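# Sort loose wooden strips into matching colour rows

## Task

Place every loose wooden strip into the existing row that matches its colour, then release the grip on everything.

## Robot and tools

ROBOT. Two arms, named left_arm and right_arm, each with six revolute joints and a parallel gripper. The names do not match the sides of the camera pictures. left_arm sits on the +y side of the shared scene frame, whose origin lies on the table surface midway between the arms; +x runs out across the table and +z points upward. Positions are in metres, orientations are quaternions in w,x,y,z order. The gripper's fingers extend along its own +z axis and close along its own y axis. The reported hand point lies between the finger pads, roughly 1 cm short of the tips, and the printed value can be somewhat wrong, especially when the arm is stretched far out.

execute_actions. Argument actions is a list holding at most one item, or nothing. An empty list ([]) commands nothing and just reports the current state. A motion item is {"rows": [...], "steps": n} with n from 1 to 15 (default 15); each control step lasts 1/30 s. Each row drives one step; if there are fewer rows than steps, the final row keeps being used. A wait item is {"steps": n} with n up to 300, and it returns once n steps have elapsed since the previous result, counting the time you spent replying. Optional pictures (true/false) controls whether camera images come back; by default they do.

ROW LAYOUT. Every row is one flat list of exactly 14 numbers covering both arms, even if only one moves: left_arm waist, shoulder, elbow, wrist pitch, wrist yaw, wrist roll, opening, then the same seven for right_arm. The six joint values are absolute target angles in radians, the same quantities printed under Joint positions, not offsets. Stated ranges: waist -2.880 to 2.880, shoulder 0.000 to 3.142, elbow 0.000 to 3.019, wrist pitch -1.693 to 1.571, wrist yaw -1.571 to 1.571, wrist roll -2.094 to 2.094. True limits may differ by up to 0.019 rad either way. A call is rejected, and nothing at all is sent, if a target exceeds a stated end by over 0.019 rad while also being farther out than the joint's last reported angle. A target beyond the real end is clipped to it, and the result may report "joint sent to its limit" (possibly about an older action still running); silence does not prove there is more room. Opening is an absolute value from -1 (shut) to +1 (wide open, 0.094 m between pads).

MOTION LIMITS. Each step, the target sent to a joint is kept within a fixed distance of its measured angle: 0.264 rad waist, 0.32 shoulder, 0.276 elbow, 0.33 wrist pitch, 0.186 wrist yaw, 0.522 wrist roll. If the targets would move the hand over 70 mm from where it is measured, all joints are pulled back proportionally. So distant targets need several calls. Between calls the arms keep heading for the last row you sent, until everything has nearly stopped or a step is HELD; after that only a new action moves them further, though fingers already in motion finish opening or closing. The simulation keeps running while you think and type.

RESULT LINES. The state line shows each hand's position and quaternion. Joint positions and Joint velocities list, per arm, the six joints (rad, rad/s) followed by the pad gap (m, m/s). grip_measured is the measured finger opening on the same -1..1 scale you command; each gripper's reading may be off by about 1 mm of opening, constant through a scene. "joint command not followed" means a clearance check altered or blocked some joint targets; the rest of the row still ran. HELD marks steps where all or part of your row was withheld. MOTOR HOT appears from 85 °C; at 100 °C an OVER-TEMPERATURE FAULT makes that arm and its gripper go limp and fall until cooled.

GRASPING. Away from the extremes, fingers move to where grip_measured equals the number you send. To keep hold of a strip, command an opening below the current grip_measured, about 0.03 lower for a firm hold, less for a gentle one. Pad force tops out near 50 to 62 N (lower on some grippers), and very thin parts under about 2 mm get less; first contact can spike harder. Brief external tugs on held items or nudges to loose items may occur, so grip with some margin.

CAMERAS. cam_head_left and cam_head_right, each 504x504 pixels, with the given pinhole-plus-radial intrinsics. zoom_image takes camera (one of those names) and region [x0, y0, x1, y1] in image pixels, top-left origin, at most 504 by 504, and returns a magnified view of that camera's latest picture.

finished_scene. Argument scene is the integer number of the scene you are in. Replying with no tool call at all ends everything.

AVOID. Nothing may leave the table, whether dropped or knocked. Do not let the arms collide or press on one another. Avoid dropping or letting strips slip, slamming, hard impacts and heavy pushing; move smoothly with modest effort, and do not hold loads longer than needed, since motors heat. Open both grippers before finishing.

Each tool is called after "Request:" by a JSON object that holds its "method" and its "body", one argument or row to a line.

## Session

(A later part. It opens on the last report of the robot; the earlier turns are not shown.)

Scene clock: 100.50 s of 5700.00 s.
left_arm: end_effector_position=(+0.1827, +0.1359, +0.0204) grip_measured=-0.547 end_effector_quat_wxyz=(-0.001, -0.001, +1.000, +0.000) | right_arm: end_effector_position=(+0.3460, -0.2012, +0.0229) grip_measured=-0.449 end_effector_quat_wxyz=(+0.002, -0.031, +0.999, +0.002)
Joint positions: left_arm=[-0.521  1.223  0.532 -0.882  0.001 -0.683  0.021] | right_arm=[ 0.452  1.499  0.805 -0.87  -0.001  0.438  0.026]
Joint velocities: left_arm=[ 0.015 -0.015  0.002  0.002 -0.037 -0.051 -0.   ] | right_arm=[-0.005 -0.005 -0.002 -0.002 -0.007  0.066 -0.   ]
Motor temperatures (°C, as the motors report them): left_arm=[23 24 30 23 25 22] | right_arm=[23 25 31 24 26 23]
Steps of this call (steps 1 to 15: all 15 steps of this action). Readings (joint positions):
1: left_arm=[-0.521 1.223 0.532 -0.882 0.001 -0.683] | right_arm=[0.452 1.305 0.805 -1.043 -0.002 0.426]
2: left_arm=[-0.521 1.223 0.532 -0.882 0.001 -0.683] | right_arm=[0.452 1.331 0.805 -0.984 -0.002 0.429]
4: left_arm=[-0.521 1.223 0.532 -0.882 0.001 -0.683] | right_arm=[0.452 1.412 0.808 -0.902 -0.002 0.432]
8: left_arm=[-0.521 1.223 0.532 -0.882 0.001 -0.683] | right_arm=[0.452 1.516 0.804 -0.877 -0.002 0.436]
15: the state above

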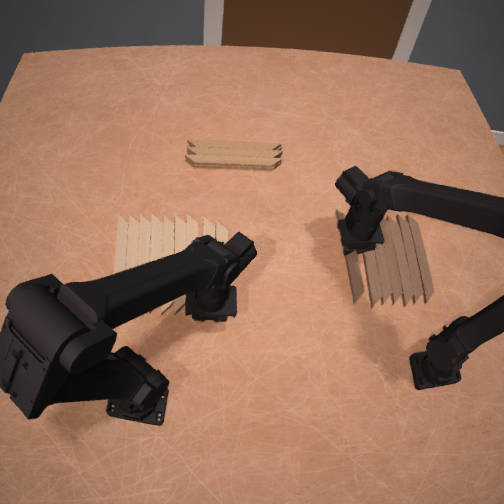

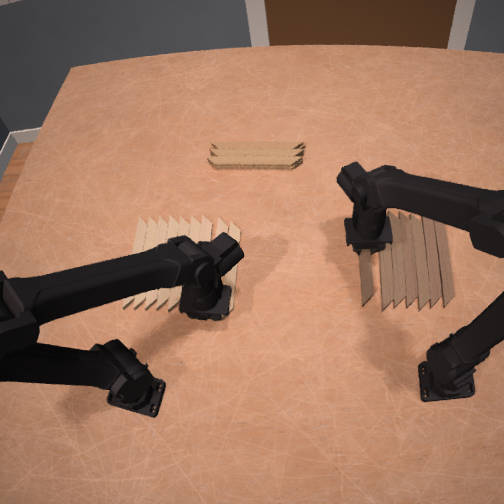

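Request:
{"method": "execute_actions", "body": {
  "actions": [
    {"rows":[[-0.485,1.26,0.585,-0.865,0,-0.64,-0.55,0.44,1.485,0.81,-0.865,0,0.45,-0.33]],"steps":10}
  ],
  "pictures": false
}}

Request:
{"method": "execute_actions", "body": {
  "actions": [
    {"rows":[[-0.5,1.1,0.6,-1.05,0,-0.64,-0.55,0.44,1.38,0.82,-0.98,0,0.45,-0.33]],"steps":10}
  ],
  "pictures": false
}}

Request:
{"method": "execute_actions", "body": {
  "actions": [
    {"rows":[[-0.4,1.1,0.7,-1.1,0,0.95,1,0.63,1.4,0.81,-0.96,0,-1.12,1]]}
  ],
  "pictures": false
}}

Request:
{"method": "execute_actions", "body": {
  "actions": [
    {"steps":10}
  ],
  "pictures": false
}}

Request:
{"method": "execute_actions", "body": {
  "actions": [
    {"rows":[[-0.4,1.1,0.7,-1.1,0,0.95,1,0.63,1.495,0.81,-0.86,0,-1.12,1]],"steps":12}
  ],
  "pictures": false
}}

Request:
{"method": "execute_actions", "body": {
  "actions": [
    {"rows":[[-0.4,1.1,0.7,-1.1,0,0.95,1,0.53,1.495,0.81,-0.86,0,-1.12,1]],"steps":10}
  ],
  "pictures": false
}}

Request:
{"method": "execute_actions", "body": {
  "actions": [
    {"rows":[[-0.4,1.3,0.85,-1.1,0,0.95,1,0.455,1.495,0.81,-0.86,0,-1.12,1]],"steps":12}
  ],
  "pictures": false
}}

Request:
{"method": "execute_actions", "body": {
  "actions": [
    {"rows":[[-0.4,1.4,0.9,-1.03,0,0.95,1,0.5,1.3,0.85,-1.05,0,-1.12,1]],"steps":12}
  ],
  "pictures": false
}}

Request:
{"method": "execute_actions", "body": {
  "actions": [
    {"rows":[[-0.52,1.4,0.9,-1.03,0,0.95,1,-0.7,1.3,0.85,-1.05,0,-1.12,1]]}
  ],
  "pictures": false
}}

Request:
{"method": "execute_actions", "body": {
  "actions": [
    {"rows":[[-0.52,1.545,0.88,-0.875,0,0.97,1,-0.7,1.3,0.85,-1.05,0,-1.12,1]]}
  ],
  "pictures": false
}}

Request:
{"method": "execute_actions", "body": {
  "actions": [
    {"rows":[[-0.44,1.545,0.88,-0.875,0,1.03,1,-0.7,1.3,0.85,-1.05,0,-1.12,1]],"steps":10}
  ],
  "pictures": false
}}

Request:
{"method": "execute_actions", "body": {
  "actions": [
    {"rows":[[-0.37,1.545,0.88,-0.875,0,1.07,1,-0.7,1.3,0.85,-1.05,0,-1.12,1]]}
  ],
  "pictures": false
}}

Request:
{"method": "execute_actions", "body": {
  "actions": [
    {"rows":[[-0.7,1.45,0.88,-0.95,0,1.07,1,-0.7,1.3,0.85,-1.05,0,-1.12,1]]}
  ]
}}

Scene clock: 115.03 s of 5700.00 s.
left_arm: end_effector_position=(+0.1932, +0.1369, +0.0203) grip_measured=-0.547 end_effector_quat_wxyz=(-0.002, -0.002, +1.000, +0.001) | right_arm: end_effector_position=(+0.3460, -0.2012, +0.0229) grip_measured=-0.333 end_effector_quat_wxyz=(+0.002, -0.031, +1.000, +0.002)
Joint positions: left_arm=[-0.492  1.249  0.552 -0.879  0.001 -0.656  0.021] | right_arm=[ 0.452  1.499  0.805 -0.87  -0.001  0.439  0.031]
Joint velocities: left_arm=[-0.015 -0.015 -0.007  0.002 -0.037 -0.051 -0.   ] | right_arm=[ 0.015 -0.024  0.002 -0.017 -0.007 -0.037  0.   ]
Motor temperatures (°C, as the motors report them): left_arm=[23 23 30 23 25 22] | right_arm=[23 25 31 24 26 23]
Steps of this call (steps 1 to 15: the robot went on to your last target; steps 16 to 90: nothing new was sent; then 11.20 s passed at rest; steps 91 to 100: all 10 steps of this action). Readings (joint positions):
91: left_arm=[-0.518 1.225 0.533 -0.882 0.001 -0.678] | right_arm=[0.452 1.499 0.805 -0.870 -0.001 0.439]
92: left_arm=[-0.512 1.230 0.537 -0.882 0.001 -0.673] | right_arm=[0.452 1.499 0.805 -0.870 -0.001 0.439]
94: left_arm=[-0.499 1.241 0.545 -0.882 0.001 -0.666] | right_arm=[0.452 1.499 0.805 -0.870 -0.001 0.439]
98: left_arm=[-0.492 1.249 0.552 -0.879 0.001 -0.658] | right_arm=[0.452 1.499 0.805 -0.870 -0.001 0.439]
100: the state above

Scene clock: 115.37 s of 5700.00 s.
left_arm: end_effector_position=(+0.1814, +0.1459, +0.0642) grip_measured=-0.547 end_effector_quat_wxyz=(+0.009, -0.001, +1.000, -0.008) | right_arm: end_effector_position=(+0.3337, -0.2080, +0.0657) grip_measured=-0.333 end_effector_quat_wxyz=(+0.016, -0.031, +0.999, +0.009)
Joint positions: left_arm=[-0.492  1.082  0.571 -1.035  0.001 -0.653  0.021] | right_arm=[ 0.452  1.366  0.804 -0.971 -0.001  0.439  0.031]
Joint velocities: left_arm=[ 0.015  0.034 -0.002 -0.007  0.081  0.007  0.003] | right_arm=[-0.015  0.005 -0.002  0.012  0.022  0.022 -0.001]
Motor temperatures (°C, as the motors report them): left_arm=[23 23 30 23 25 22] | right_arm=[23 25 31 24 26 23]
Steps of this call (steps 1 to 10: all 10 steps of this action). Readings (joint positions):
1: left_arm=[-0.492 1.239 0.556 -0.907 0.001 -0.655] | right_arm=[0.452 1.493 0.805 -0.887 -0.001 0.439]
2: left_arm=[-0.492 1.215 0.558 -0.956 0.001 -0.654] | right_arm=[0.452 1.479 0.805 -0.917 -0.001 0.439]
4: left_arm=[-0.492 1.145 0.558 -1.012 0.001 -0.654] | right_arm=[0.452 1.435 0.804 -0.958 -0.001 0.439]
8: left_arm=[-0.492 1.080 0.569 -1.035 0.001 -0.653] | right_arm=[0.452 1.369 0.804 -0.970 -0.001 0.439]
10: the state above

Scene clock: 115.87 s of 5700.00 s.
left_arm: end_effector_position=(+0.2217, +0.1478, +0.0992) grip_measured=+1.000 end_effector_quat_wxyz=(+0.035, +0.595, +0.803, +0.003) | right_arm: end_effector_position=(+0.2958, -0.1540, +0.0572) grip_measured=+1.000 end_effector_quat_wxyz=(-0.007, +0.718, -0.696, -0.000)
Joint positions: left_arm=[-0.398  1.094  0.68  -1.086  0.     0.716  0.094] | right_arm=[ 0.644  1.393  0.804 -0.968 -0.002 -0.91   0.094]
Joint velocities: left_arm=[-0.005 -0.005 -0.012 -0.007  0.022  1.414  0.   ] | right_arm=[ 0.005 -0.015 -0.002  0.012 -0.037 -1.355  0.   ]
Motor temperatures (°C, as the motors report them): left_arm=[23 23 31 23 25 22] | right_arm=[23 25 31 24 26 23]
Steps of this call (steps 1 to 15: all 15 steps of this action). Readings (joint positions):
1: left_arm=[-0.484 1.085 0.579 -1.048 0.003 -0.574] | right_arm=[0.464 1.368 0.804 -0.971 0.005 0.363]
2: left_arm=[-0.464 1.089 0.594 -1.067 0.003 -0.475] | right_arm=[0.492 1.372 0.804 -0.971 0.007 0.265]
4: left_arm=[-0.420 1.093 0.633 -1.082 0.002 -0.279] | right_arm=[0.574 1.382 0.804 -0.968 0.002 0.069]
8: left_arm=[-0.398 1.094 0.679 -1.083 0.000 0.112] | right_arm=[0.647 1.393 0.804 -0.968 -0.003 -0.327]
15: the state above

Scene clock: 116.20 s of 5700.00 s.
left_arm: end_effector_position=(+0.2217, +0.1478, +0.0992) grip_measured=+1.000 end_effector_quat_wxyz=(+0.035, +0.671, +0.741, +0.006) | right_arm: end_effector_position=(+0.2958, -0.1540, +0.0572) grip_measured=+1.000 end_effector_quat_wxyz=(-0.007, +0.777, -0.629, +0.000)
Joint positions: left_arm=[-0.398  1.094  0.68  -1.086  0.     0.914  0.094] | right_arm=[ 0.644  1.393  0.804 -0.968 -0.002 -1.088  0.094]
Joint velocities: left_arm=[ 0.005 -0.015  0.007  0.012  0.022  0.198  0.   ] | right_arm=[-0.005 -0.015 -0.002  0.012 -0.022 -0.139  0.   ]
Motor temperatures (°C, as the motors report them): left_arm=[23 23 31 23 25 22] | right_arm=[23 25 31 24 26 23]
Steps of this call (steps 1 to 10: the robot went on to your last target). Readings (joint positions):
1: left_arm=[-0.398 1.094 0.680 -1.086 0.000 0.761] | right_arm=[0.644 1.393 0.804 -0.968 -0.002 -0.950]
2: left_arm=[-0.398 1.094 0.680 -1.086 0.000 0.796] | right_arm=[0.644 1.393 0.804 -0.968 -0.002 -0.982]
4: left_arm=[-0.398 1.094 0.680 -1.086 0.000 0.847] | right_arm=[0.644 1.393 0.804 -0.968 -0.002 -1.028]
8: left_arm=[-0.398 1.094 0.680 -1.086 0.000 0.901] | right_arm=[0.644 1.393 0.804 -0.968 -0.002 -1.076]
10: the state above

Scene clock: 116.60 s of 5700.00 s.
left_arm: end_effector_position=(+0.2217, +0.1478, +0.0992) grip_measured=+1.000 end_effector_quat_wxyz=(+0.034, +0.679, +0.733, +0.006) | right_arm: end_effector_position=(+0.3064, -0.1451, +0.0203) grip_measured=+1.000 end_effector_quat_wxyz=(-0.000, +0.784, -0.621, -0.001)
Joint positions: left_arm=[-0.398  1.094  0.68  -1.086  0.     0.936  0.094] | right_arm=[ 0.644  1.505  0.803 -0.869 -0.002 -1.108  0.094]
Joint velocities: left_arm=[-0.005 -0.005 -0.022 -0.012  0.022  0.007  0.   ] | right_arm=[-0.015  0.024 -0.002  0.007 -0.081 -0.066  0.   ]
Motor temperatures (°C, as the motors report them): left_arm=[23 23 31 23 25 22] | right_arm=[23 25 31 24 26 23]
Steps of this call (steps 1 to 12: all 12 steps of this action). Readings (joint positions):
1: left_arm=[-0.398 1.094 0.680 -1.086 0.000 0.919] | right_arm=[0.644 1.398 0.803 -0.952 -0.002 -1.093]
2: left_arm=[-0.398 1.094 0.680 -1.086 0.000 0.923] | right_arm=[0.644 1.412 0.803 -0.923 -0.002 -1.096]
4: left_arm=[-0.398 1.094 0.680 -1.086 0.000 0.928] | right_arm=[0.644 1.451 0.803 -0.882 -0.002 -1.100]
8: left_arm=[-0.398 1.094 0.680 -1.086 0.000 0.934] | right_arm=[0.644 1.504 0.803 -0.871 -0.002 -1.105]
12: the state above

Scene clock: 116.93 s of 5700.00 s.
left_arm: end_effector_position=(+0.2217, +0.1478, +0.0992) grip_measured=+1.000 end_effector_quat_wxyz=(+0.034, +0.680, +0.733, +0.006) | right_arm: end_effector_position=(+0.3320, -0.1798, +0.0203) grip_measured=+1.000 end_effector_quat_wxyz=(-0.000, +0.746, -0.666, +0.000)
Joint positions: left_arm=[-0.398  1.094  0.68  -1.086  0.     0.937  0.094] | right_arm=[ 0.524  1.505  0.803 -0.868  0.001 -1.109  0.094]
Joint velocities: left_arm=[-0.005 -0.015 -0.017  0.007 -0.037  0.022  0.   ] | right_arm=[-0.015  0.005  0.017  0.002 -0.051 -0.139  0.   ]
Motor temperatures (°C, as the motors report them): left_arm=[23 23 31 23 25 22] | right_arm=[23 25 31 24 26 23]
Steps of this call (steps 1 to 10: all 10 steps of this action). Readings (joint positions):
1: left_arm=[-0.398 1.094 0.680 -1.086 0.000 0.936] | right_arm=[0.637 1.505 0.803 -0.869 -0.004 -1.108]
2: left_arm=[-0.398 1.094 0.680 -1.086 0.000 0.936] | right_arm=[0.620 1.505 0.803 -0.869 -0.005 -1.109]
4: left_arm=[-0.398 1.094 0.680 -1.086 0.000 0.937] | right_arm=[0.571 1.505 0.803 -0.868 -0.003 -1.109]
8: left_arm=[-0.398 1.094 0.680 -1.086 0.000 0.937] | right_arm=[0.524 1.505 0.803 -0.868 0.001 -1.109]
10: the state above

Scene clock: 117.33 s of 5700.00 s.
left_arm: end_effector_position=(+0.2668, +0.1196, +0.0924) grip_measured=+1.000 end_effector_quat_wxyz=(-0.003, +0.681, +0.733, -0.001) | right_arm: end_effector_position=(+0.3436, -0.1991, +0.0203) grip_measured=+1.000 end_effector_quat_wxyz=(-0.000, +0.724, -0.690, -0.001)
Joint positions: left_arm=[-0.398  1.313  0.834 -1.099  0.     0.939  0.094] | right_arm=[ 0.46   1.505  0.803 -0.868 -0.002 -1.11   0.094]
Joint velocities: left_arm=[-0.005 -0.015 -0.012 -0.012 -0.037 -0.007  0.   ] | right_arm=[ 0.005  0.005 -0.022  0.007  0.007 -0.125  0.   ]
Motor temperatures (°C, as the motors report them): left_arm=[23 23 31 23 25 22] | right_arm=[23 25 31 24 26 23]
Steps of this call (steps 1 to 12: all 12 steps of this action). Readings (joint positions):
1: left_arm=[-0.398 1.109 0.692 -1.093 0.000 0.938] | right_arm=[0.520 1.505 0.803 -0.868 -0.001 -1.109]
2: left_arm=[-0.398 1.147 0.721 -1.100 0.000 0.939] | right_arm=[0.511 1.505 0.803 -0.868 -0.002 -1.109]
4: left_arm=[-0.398 1.244 0.793 -1.100 0.000 0.939] | right_arm=[0.485 1.505 0.803 -0.868 -0.002 -1.110]
8: left_arm=[-0.398 1.318 0.835 -1.099 0.000 0.939] | right_arm=[0.460 1.505 0.803 -0.868 -0.002 -1.110]
12: the state above

Scene clock: 117.73 s of 5700.00 s.
left_arm: end_effector_position=(+0.2881, +0.1063, +0.0768) grip_measured=+1.000 end_effector_quat_wxyz=(+0.000, +0.681, +0.733, -0.000) | right_arm: end_effector_position=(+0.3232, -0.1993, +0.1019) grip_measured=+1.000 end_effector_quat_wxyz=(-0.039, +0.733, -0.679, +0.011)
Joint positions: left_arm=[-0.398  1.398  0.869 -1.041  0.     0.939  0.094] | right_arm=[ 0.489  1.27   0.822 -1.042 -0.001 -1.11   0.094]
Joint velocities: left_arm=[-0.005 -0.005  0.002 -0.007 -0.022 -0.066  0.   ] | right_arm=[-0.005  0.151  0.012 -0.042  0.022  0.051  0.   ]
Motor temperatures (°C, as the motors report them): left_arm=[23 23 31 23 25 22] | right_arm=[23 25 31 24 26 23]
Steps of this call (steps 1 to 12: all 12 steps of this action). Readings (joint positions):
1: left_arm=[-0.398 1.317 0.837 -1.091 0.000 0.939] | right_arm=[0.462 1.496 0.805 -0.892 -0.002 -1.110]
2: left_arm=[-0.398 1.328 0.844 -1.077 0.000 0.939] | right_arm=[0.465 1.474 0.805 -0.936 -0.002 -1.110]
4: left_arm=[-0.398 1.362 0.862 -1.054 0.000 0.939] | right_arm=[0.476 1.399 0.805 -1.007 -0.001 -1.110]
8: left_arm=[-0.398 1.397 0.869 -1.041 0.000 0.939] | right_arm=[0.489 1.274 0.815 -1.040 -0.001 -1.110]
12: the state above

Scene clock: 118.23 s of 5700.00 s.
left_arm: end_effector_position=(+0.2612, +0.0690, +0.0768) grip_measured=+1.000 end_effector_quat_wxyz=(+0.000, +0.727, +0.687, -0.001) | right_arm: end_effector_position=(+0.3388, -0.5151, +0.0945) grip_measured=+1.000 end_effector_quat_wxyz=(+0.021, -0.332, +0.943, -0.020)
Joint positions: left_arm=[-0.528  1.398  0.869 -1.041  0.001  0.939  0.094] | right_arm=[-0.483  1.294  0.822 -1.042 -0.001 -1.111  0.094]
Joint velocities: left_arm=[-0.005  0.005  0.017 -0.002 -0.007 -0.081  0.   ] | right_arm=[-2.193  0.005  0.002  0.017 -0.037 -0.066  0.   ]
Motor temperatures (°C, as the motors report them): left_arm=[23 23 31 23 25 22] | right_arm=[23 25 31 24 26 23]
Steps of this call (steps 1 to 15: all 15 steps of this action). Readings (joint positions):
1: left_arm=[-0.407 1.398 0.869 -1.041 -0.003 0.939] | right_arm=[0.474 1.275 0.822 -1.042 -0.008 -1.111]
2: left_arm=[-0.426 1.398 0.869 -1.041 -0.005 0.939] | right_arm=[0.437 1.281 0.822 -1.042 -0.010 -1.111]
4: left_arm=[-0.483 1.398 0.869 -1.041 -0.003 0.939] | right_arm=[0.319 1.288 0.822 -1.042 -0.009 -1.111]
8: left_arm=[-0.534 1.398 0.869 -1.041 0.001 0.939] | right_arm=[0.034 1.294 0.822 -1.042 -0.004 -1.111]
15: the state above

Scene clock: 118.73 s of 5700.00 s.
left_arm: end_effector_position=(+0.2808, +0.0528, +0.0224) grip_measured=+1.000 end_effector_quat_wxyz=(-0.002, +0.733, +0.680, -0.001) | right_arm: end_effector_position=(+0.2983, -0.5811, +0.0945) grip_measured=+1.000 end_effector_quat_wxyz=(+0.017, -0.222, +0.975, -0.023)
Joint positions: left_arm=[-0.528  1.556  0.871 -0.889  0.001  0.957  0.094] | right_arm=[-0.711  1.294  0.822 -1.042  0.002 -1.111  0.094]
Joint velocities: left_arm=[-0.024 -0.024 -0.007 -0.007  0.007  0.037  0.   ] | right_arm=[-0.015 -0.015  0.002 -0.017  0.051 -0.066  0.   ]
Motor temperatures (°C, as the motors report them): left_arm=[23 23 31 23 25 22] | right_arm=[23 25 31 24 26 23]
Steps of this call (steps 1 to 15: all 15 steps of this action). Readings (joint positions):
1: left_arm=[-0.528 1.406 0.869 -1.017 0.001 0.943] | right_arm=[-0.557 1.294 0.822 -1.042 -0.001 -1.111]
2: left_arm=[-0.528 1.425 0.870 -0.971 0.001 0.946] | right_arm=[-0.626 1.294 0.822 -1.042 0.001 -1.111]
4: left_arm=[-0.528 1.484 0.874 -0.911 0.001 0.950] | right_arm=[-0.716 1.294 0.822 -1.042 0.006 -1.111]
8: left_arm=[-0.528 1.558 0.871 -0.891 0.001 0.954] | right_arm=[-0.726 1.294 0.822 -1.042 0.004 -1.111]
15: the state above

Scene clock: 119.07 s of 5700.00 s.
left_arm: end_effector_position=(+0.3027, +0.0820, +0.0224) grip_measured=+1.000 end_effector_quat_wxyz=(-0.002, +0.718, +0.696, -0.000) | right_arm: end_effector_position=(+0.2983, -0.5811, +0.0945) grip_measured=+1.000 end_effector_quat_wxyz=(+0.017, -0.222, +0.975, -0.023)
Joint positions: left_arm=[-0.432  1.556  0.871 -0.889  0.     1.01   0.094] | right_arm=[-0.711  1.294  0.822 -1.042  0.002 -1.111  0.094]
Joint velocities: left_arm=[-0.005 -0.024  0.002 -0.012 -0.037  0.051  0.   ] | right_arm=[-0.005 -0.005 -0.017 -0.042 -0.022 -0.051  0.   ]
Motor temperatures (°C, as the motors report them): left_arm=[23 23 31 23 25 22] | right_arm=[23 25 31 24 26 23]
Steps of this call (steps 1 to 10: all 10 steps of this action). Readings (joint positions):
1: left_arm=[-0.522 1.556 0.871 -0.889 0.003 0.966] | right_arm=[-0.711 1.294 0.822 -1.042 0.002 -1.111]
2: left_arm=[-0.510 1.556 0.871 -0.889 0.003 0.977] | right_arm=[-0.711 1.294 0.822 -1.042 0.002 -1.111]
4: left_arm=[-0.472 1.556 0.871 -0.889 0.003 0.992] | right_arm=[-0.711 1.294 0.822 -1.042 0.002 -1.111]
8: left_arm=[-0.431 1.556 0.871 -0.889 0.000 1.006] | right_arm=[-0.711 1.294 0.822 -1.042 0.002 -1.111]
10: the state above

Scene clock: 119.57 s of 5700.00 s.
left_arm: end_effector_position=(+0.3145, +0.1001, +0.0224) grip_measured=+1.000 end_effector_quat_wxyz=(-0.001, +0.711, +0.703, -0.003) | right_arm: end_effector_position=(+0.2983, -0.5811, +0.0945) grip_measured=+1.000 end_effector_quat_wxyz=(+0.017, -0.222, +0.975, -0.023)
Joint positions: left_arm=[-0.373  1.556  0.871 -0.888  0.005  1.048  0.094] | right_arm=[-0.711  1.294  0.822 -1.042  0.002 -1.111  0.094]
Joint velocities: left_arm=[-0.015 -0.015 -0.012 -0.002 -0.037  0.007  0.   ] | right_arm=[ 0.005 -0.024 -0.002 -0.007 -0.007  0.022  0.   ]
Motor temperatures (°C, as the motors report them): left_arm=[23 23 31 23 25 22] | right_arm=[23 25 31 24 26 23]
Steps of this call (steps 1 to 15: all 15 steps of this action). Readings (joint positions):
1: left_arm=[-0.429 1.556 0.871 -0.889 0.001 1.018] | right_arm=[-0.711 1.294 0.822 -1.042 0.002 -1.111]
2: left_arm=[-0.421 1.556 0.871 -0.889 0.002 1.026] | right_arm=[-0.711 1.294 0.822 -1.042 0.002 -1.111]
4: left_arm=[-0.396 1.556 0.871 -0.889 0.003 1.036] | right_arm=[-0.711 1.294 0.822 -1.042 0.002 -1.111]
8: left_arm=[-0.373 1.556 0.871 -0.888 0.004 1.043] | right_arm=[-0.711 1.294 0.822 -1.042 0.002 -1.111]
15: the state above

Scene clock: 120.07 s of 5700.00 s.
left_arm: end_effector_position=(+0.2309, +0.0055, +0.0617) grip_measured=+1.000 end_effector_quat_wxyz=(+0.030, +0.821, +0.570, +0.002) | right_arm: end_effector_position=(+0.2983, -0.5811, +0.0945) grip_measured=+1.000 end_effector_quat_wxyz=(+0.017, -0.222, +0.975, -0.023)
Joint positions: left_arm=[-0.71   1.445  0.87  -0.937  0.002  1.058  0.094] | right_arm=[-0.711  1.294  0.822 -1.042  0.002 -1.111  0.094]
Joint velocities: left_arm=[ 0.19   0.005 -0.012  0.017 -0.022 -0.022  0.   ] | right_arm=[ 0.005 -0.015 -0.007  0.017 -0.007  0.022  0.   ]
Motor temperatures (°C, as the motors report them): left_arm=[23 23 31 23 25 22] | right_arm=[23 25 31 24 26 23]
Steps of this call (steps 1 to 15: all 15 steps of this action). Readings (joint positions):
1: left_arm=[-0.386 1.553 0.871 -0.891 -0.000 1.048] | right_arm=[-0.711 1.294 0.822 -1.042 0.002 -1.111]
2: left_arm=[-0.413 1.545 0.870 -0.900 -0.005 1.048] | right_arm=[-0.711 1.294 0.822 -1.042 0.002 -1.111]
4: left_arm=[-0.509 1.520 0.870 -0.913 -0.005 1.048] | right_arm=[-0.711 1.294 0.822 -1.042 0.002 -1.111]
8: left_arm=[-0.712 1.463 0.870 -0.930 0.004 1.055] | right_arm=[-0.711 1.294 0.822 -1.042 0.002 -1.111]
15: the state above

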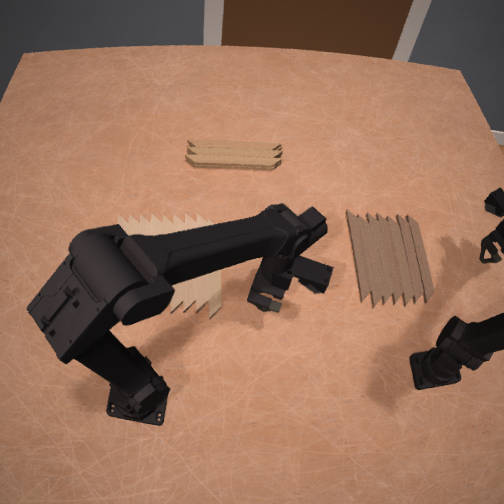

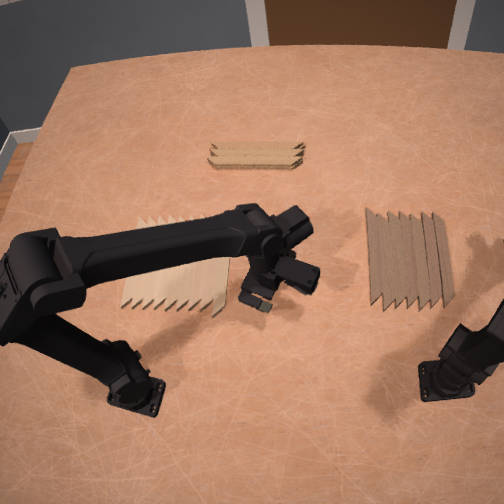

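Request:
{"method": "execute_actions", "body": {
  "actions": [
    {"rows":[[-0.72,1.0,0.5,-1.05,0,-0.8,-1,-0.7,1.3,0.85,-1.05,0,-1.12,1]]}
  ],
  "pictures": false
}}

Request:
{"method": "execute_actions", "body": {
  "actions": [
    {"rows":[[-0.68,1.12,0.46,-0.89,0,-0.8,-1,-0.7,1.3,0.85,-1.05,0,-1.12,1]]}
  ],
  "pictures": false
}}

Request:
{"method": "execute_actions", "body": {
  "actions": [
    {"rows":[[-0.6,1.18,0.52,-0.89,0,-0.75,-1,-0.7,1.3,0.85,-1.05,0,-1.12,1]],"steps":10}
  ],
  "pictures": false
}}

Request:
{"method": "execute_actions", "body": {
  "actions": [
    {"rows":[[-0.52,1.24,0.567,-0.87,0,-0.67,-1,-0.7,1.3,0.85,-1.05,0,-1.12,1]],"steps":12}
  ],
  "pictures": false
}}

Request:
{"method": "execute_actions", "body": {
  "actions": [
    {"rows":[[-1.1,1.1,0.567,-0.95,0,-0.67,-0.5,-0.7,1.3,0.85,-1.05,0,-1.12,1]]}
  ]
}}

Scene clock: 125.93 s of 5700.00 s.
left_arm: end_effector_position=(+0.1206, +0.1355, +0.0519) grip_measured=-0.983 end_effector_quat_wxyz=(+0.005, +0.331, +0.943, -0.004) | right_arm: end_effector_position=(+0.2983, -0.5811, +0.0945) grip_measured=+1.000 end_effector_quat_wxyz=(+0.017, -0.222, +0.975, -0.023)
Joint positions: left_arm=[-0.712  0.986  0.477 -1.049  0.002 -0.197  0.001] | right_arm=[-0.711  1.294  0.822 -1.042  0.002 -1.111  0.094]
Joint velocities: left_arm=[-0.005  0.161 -0.007 -0.012  0.066 -2.747 -0.   ] | right_arm=[-0.015 -0.005  0.007 -0.002  0.022 -0.051  0.   ]
Motor temperatures (°C, as the motors report them): left_arm=[23 24 31 23 25 22] | right_arm=[23 25 32 24 26 23]
Steps of this call (steps 1 to 15: the robot went on to your last target; steps 16 to 90: nothing new was sent; then 2.37 s passed at rest; steps 91 to 105: all 15 steps of this action). Readings (joint positions):
91: left_arm=[-0.702 1.432 0.854 -0.938 0.002 1.014] | right_arm=[-0.711 1.294 0.822 -1.042 0.002 -1.111]
92: left_arm=[-0.702 1.399 0.817 -0.942 0.002 0.958] | right_arm=[-0.711 1.294 0.822 -1.042 0.002 -1.111]
94: left_arm=[-0.702 1.291 0.709 -0.967 0.002 0.847] | right_arm=[-0.711 1.294 0.822 -1.042 0.002 -1.111]
98: left_arm=[-0.710 1.017 0.504 -1.035 0.002 0.488] | right_arm=[-0.711 1.294 0.822 -1.042 0.002 -1.111]
105: the state above

Scene clock: 126.43 s of 5700.00 s.
left_arm: end_effector_position=(+0.1332, +0.1294, +0.0184) grip_measured=-0.983 end_effector_quat_wxyz=(-0.003, +0.040, +0.999, +0.002) | right_arm: end_effector_position=(+0.2983, -0.5811, +0.0945) grip_measured=+1.000 end_effector_quat_wxyz=(+0.017, -0.222, +0.975, -0.023)
Joint positions: left_arm=[-0.686  1.13   0.458 -0.905  0.002 -0.766  0.001] | right_arm=[-0.711  1.294  0.822 -1.042  0.002 -1.111  0.094]
Joint velocities: left_arm=[-0.015  0.005 -0.007 -0.002 -0.007 -0.11  -0.   ] | right_arm=[-0.005 -0.005 -0.007  0.007 -0.007 -0.022  0.   ]
Motor temperatures (°C, as the motors report them): left_arm=[23 23 30 23 25 22] | right_arm=[23 25 32 24 26 23]
Steps of this call (steps 1 to 15: all 15 steps of this action). Readings (joint positions):
1: left_arm=[-0.710 1.000 0.474 -1.024 0.002 -0.295] | right_arm=[-0.711 1.294 0.822 -1.042 0.002 -1.111]
2: left_arm=[-0.705 1.026 0.471 -0.978 0.002 -0.390] | right_arm=[-0.711 1.294 0.822 -1.042 0.002 -1.111]
4: left_arm=[-0.692 1.088 0.469 -0.926 0.002 -0.534] | right_arm=[-0.711 1.294 0.822 -1.042 0.002 -1.111]
8: left_arm=[-0.686 1.130 0.459 -0.906 0.002 -0.684] | right_arm=[-0.711 1.294 0.822 -1.042 0.002 -1.111]
15: the state above

Scene clock: 126.77 s of 5700.00 s.
left_arm: end_effector_position=(+0.1549, +0.1350, +0.0190) grip_measured=-0.983 end_effector_quat_wxyz=(-0.006, -0.001, +1.000, +0.005) | right_arm: end_effector_position=(+0.2983, -0.5811, +0.0945) grip_measured=+1.000 end_effector_quat_wxyz=(+0.017, -0.222, +0.975, -0.023)
Joint positions: left_arm=[-0.6    1.172  0.489 -0.902  0.001 -0.763  0.001] | right_arm=[-0.711  1.294  0.822 -1.042  0.002 -1.111  0.094]
Joint velocities: left_arm=[-0.005  0.005  0.017 -0.002 -0.007 -0.007 -0.001] | right_arm=[ 0.005 -0.024  0.002  0.007 -0.022 -0.022  0.   ]
Motor temperatures (°C, as the motors report them): left_arm=[23 23 31 23 25 22] | right_arm=[23 25 32 24 26 23]
Steps of this call (steps 1 to 10: all 10 steps of this action). Readings (joint positions):
1: left_arm=[-0.679 1.132 0.460 -0.905 0.003 -0.766] | right_arm=[-0.711 1.294 0.822 -1.042 0.002 -1.111]
2: left_arm=[-0.659 1.141 0.465 -0.905 0.003 -0.765] | right_arm=[-0.711 1.294 0.822 -1.042 0.002 -1.111]
4: left_arm=[-0.618 1.161 0.479 -0.905 0.002 -0.764] | right_arm=[-0.711 1.294 0.822 -1.042 0.002 -1.111]
8: left_arm=[-0.600 1.172 0.489 -0.902 0.001 -0.764] | right_arm=[-0.711 1.294 0.822 -1.042 0.002 -1.111]
10: the state above

Scene clock: 127.17 s of 5700.00 s.
left_arm: end_effector_position=(+0.1846, +0.1343, +0.0199) grip_measured=-0.983 end_effector_quat_wxyz=(-0.003, -0.004, +1.000, +0.002) | right_arm: end_effector_position=(+0.2983, -0.5811, +0.0945) grip_measured=+1.000 end_effector_quat_wxyz=(+0.017, -0.222, +0.975, -0.023)
Joint positions: left_arm=[-0.521  1.235  0.54  -0.882  0.001 -0.688  0.001] | right_arm=[-0.711  1.294  0.822 -1.042  0.002 -1.111  0.094]
Joint velocities: left_arm=[ 0.005  0.005 -0.002 -0.007  0.095  0.007 -0.   ] | right_arm=[-0.024 -0.015 -0.007  0.002 -0.022 -0.022  0.   ]
Motor temperatures (°C, as the motors report them): left_arm=[23 23 31 23 25 22] | right_arm=[23 25 32 24 26 23]
Steps of this call (steps 1 to 12: all 12 steps of this action). Readings (joint positions):
1: left_arm=[-0.594 1.177 0.493 -0.901 0.002 -0.750] | right_arm=[-0.711 1.294 0.822 -1.042 0.002 -1.111]
2: left_arm=[-0.576 1.189 0.501 -0.898 0.002 -0.736] | right_arm=[-0.711 1.294 0.822 -1.042 0.002 -1.111]
4: left_arm=[-0.539 1.218 0.523 -0.890 0.002 -0.717] | right_arm=[-0.711 1.294 0.822 -1.042 0.002 -1.111]
8: left_arm=[-0.521 1.235 0.540 -0.882 0.001 -0.696] | right_arm=[-0.711 1.294 0.822 -1.042 0.002 -1.111]
12: the state above

Scene clock: 127.67 s of 5700.00 s.
left_arm: end_effector_position=(+0.0653, +0.0459, +0.0582) grip_measured=-0.503 end_effector_quat_wxyz=(+0.027, +0.289, +0.956, -0.042) | right_arm: end_effector_position=(+0.2983, -0.5811, +0.0945) grip_measured=+1.000 end_effector_quat_wxyz=(+0.017, -0.222, +0.975, -0.023)
Joint positions: left_arm=[-1.107  1.089  0.554 -0.936  0.002 -0.68   0.023] | right_arm=[-0.711  1.294  0.822 -1.042  0.002 -1.111  0.094]
Joint velocities: left_arm=[ 0.083  0.005 -0.017  0.002  0.022 -0.051 -0.001] | right_arm=[ 0.015 -0.015  0.007  0.002 -0.022 -0.022  0.   ]
Motor temperatures (°C, as the motors report them): left_arm=[23 23 31 23 25 22] | right_arm=[23 25 32 24 26 23]
Steps of this call (steps 1 to 15: all 15 steps of this action). Readings (joint positions):
1: left_arm=[-0.542 1.227 0.540 -0.890 -0.008 -0.688] | right_arm=[-0.711 1.294 0.822 -1.042 0.002 -1.111]
2: left_arm=[-0.599 1.207 0.540 -0.905 -0.010 -0.688] | right_arm=[-0.711 1.294 0.822 -1.042 0.002 -1.111]
4: left_arm=[-0.765 1.151 0.541 -0.922 -0.007 -0.687] | right_arm=[-0.711 1.294 0.822 -1.042 0.002 -1.111]
8: left_arm=[-1.095 1.089 0.554 -0.928 0.005 -0.682] | right_arm=[-0.711 1.294 0.822 -1.042 0.002 -1.111]
15: the state above

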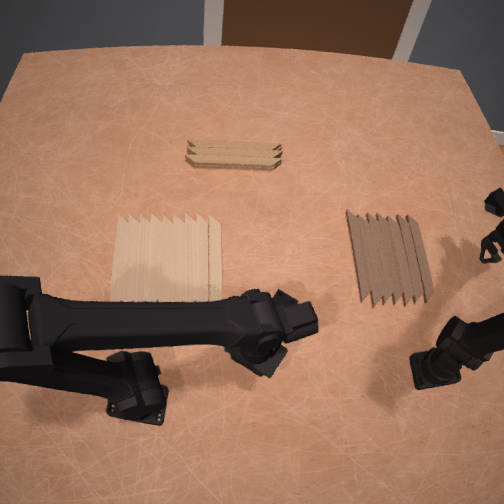

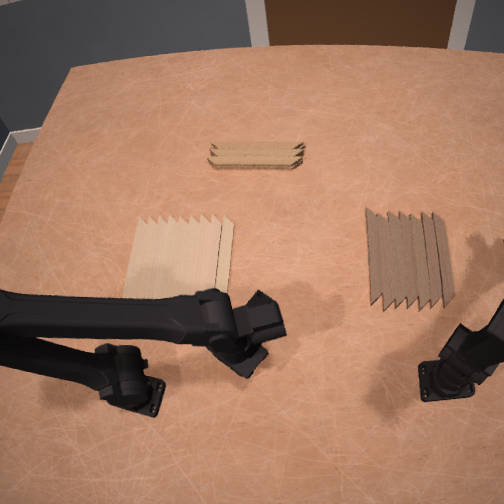

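Request:
{"method": "finished_scene", "body": {
  "scene": 2
}}

The scene is finished: the task was done.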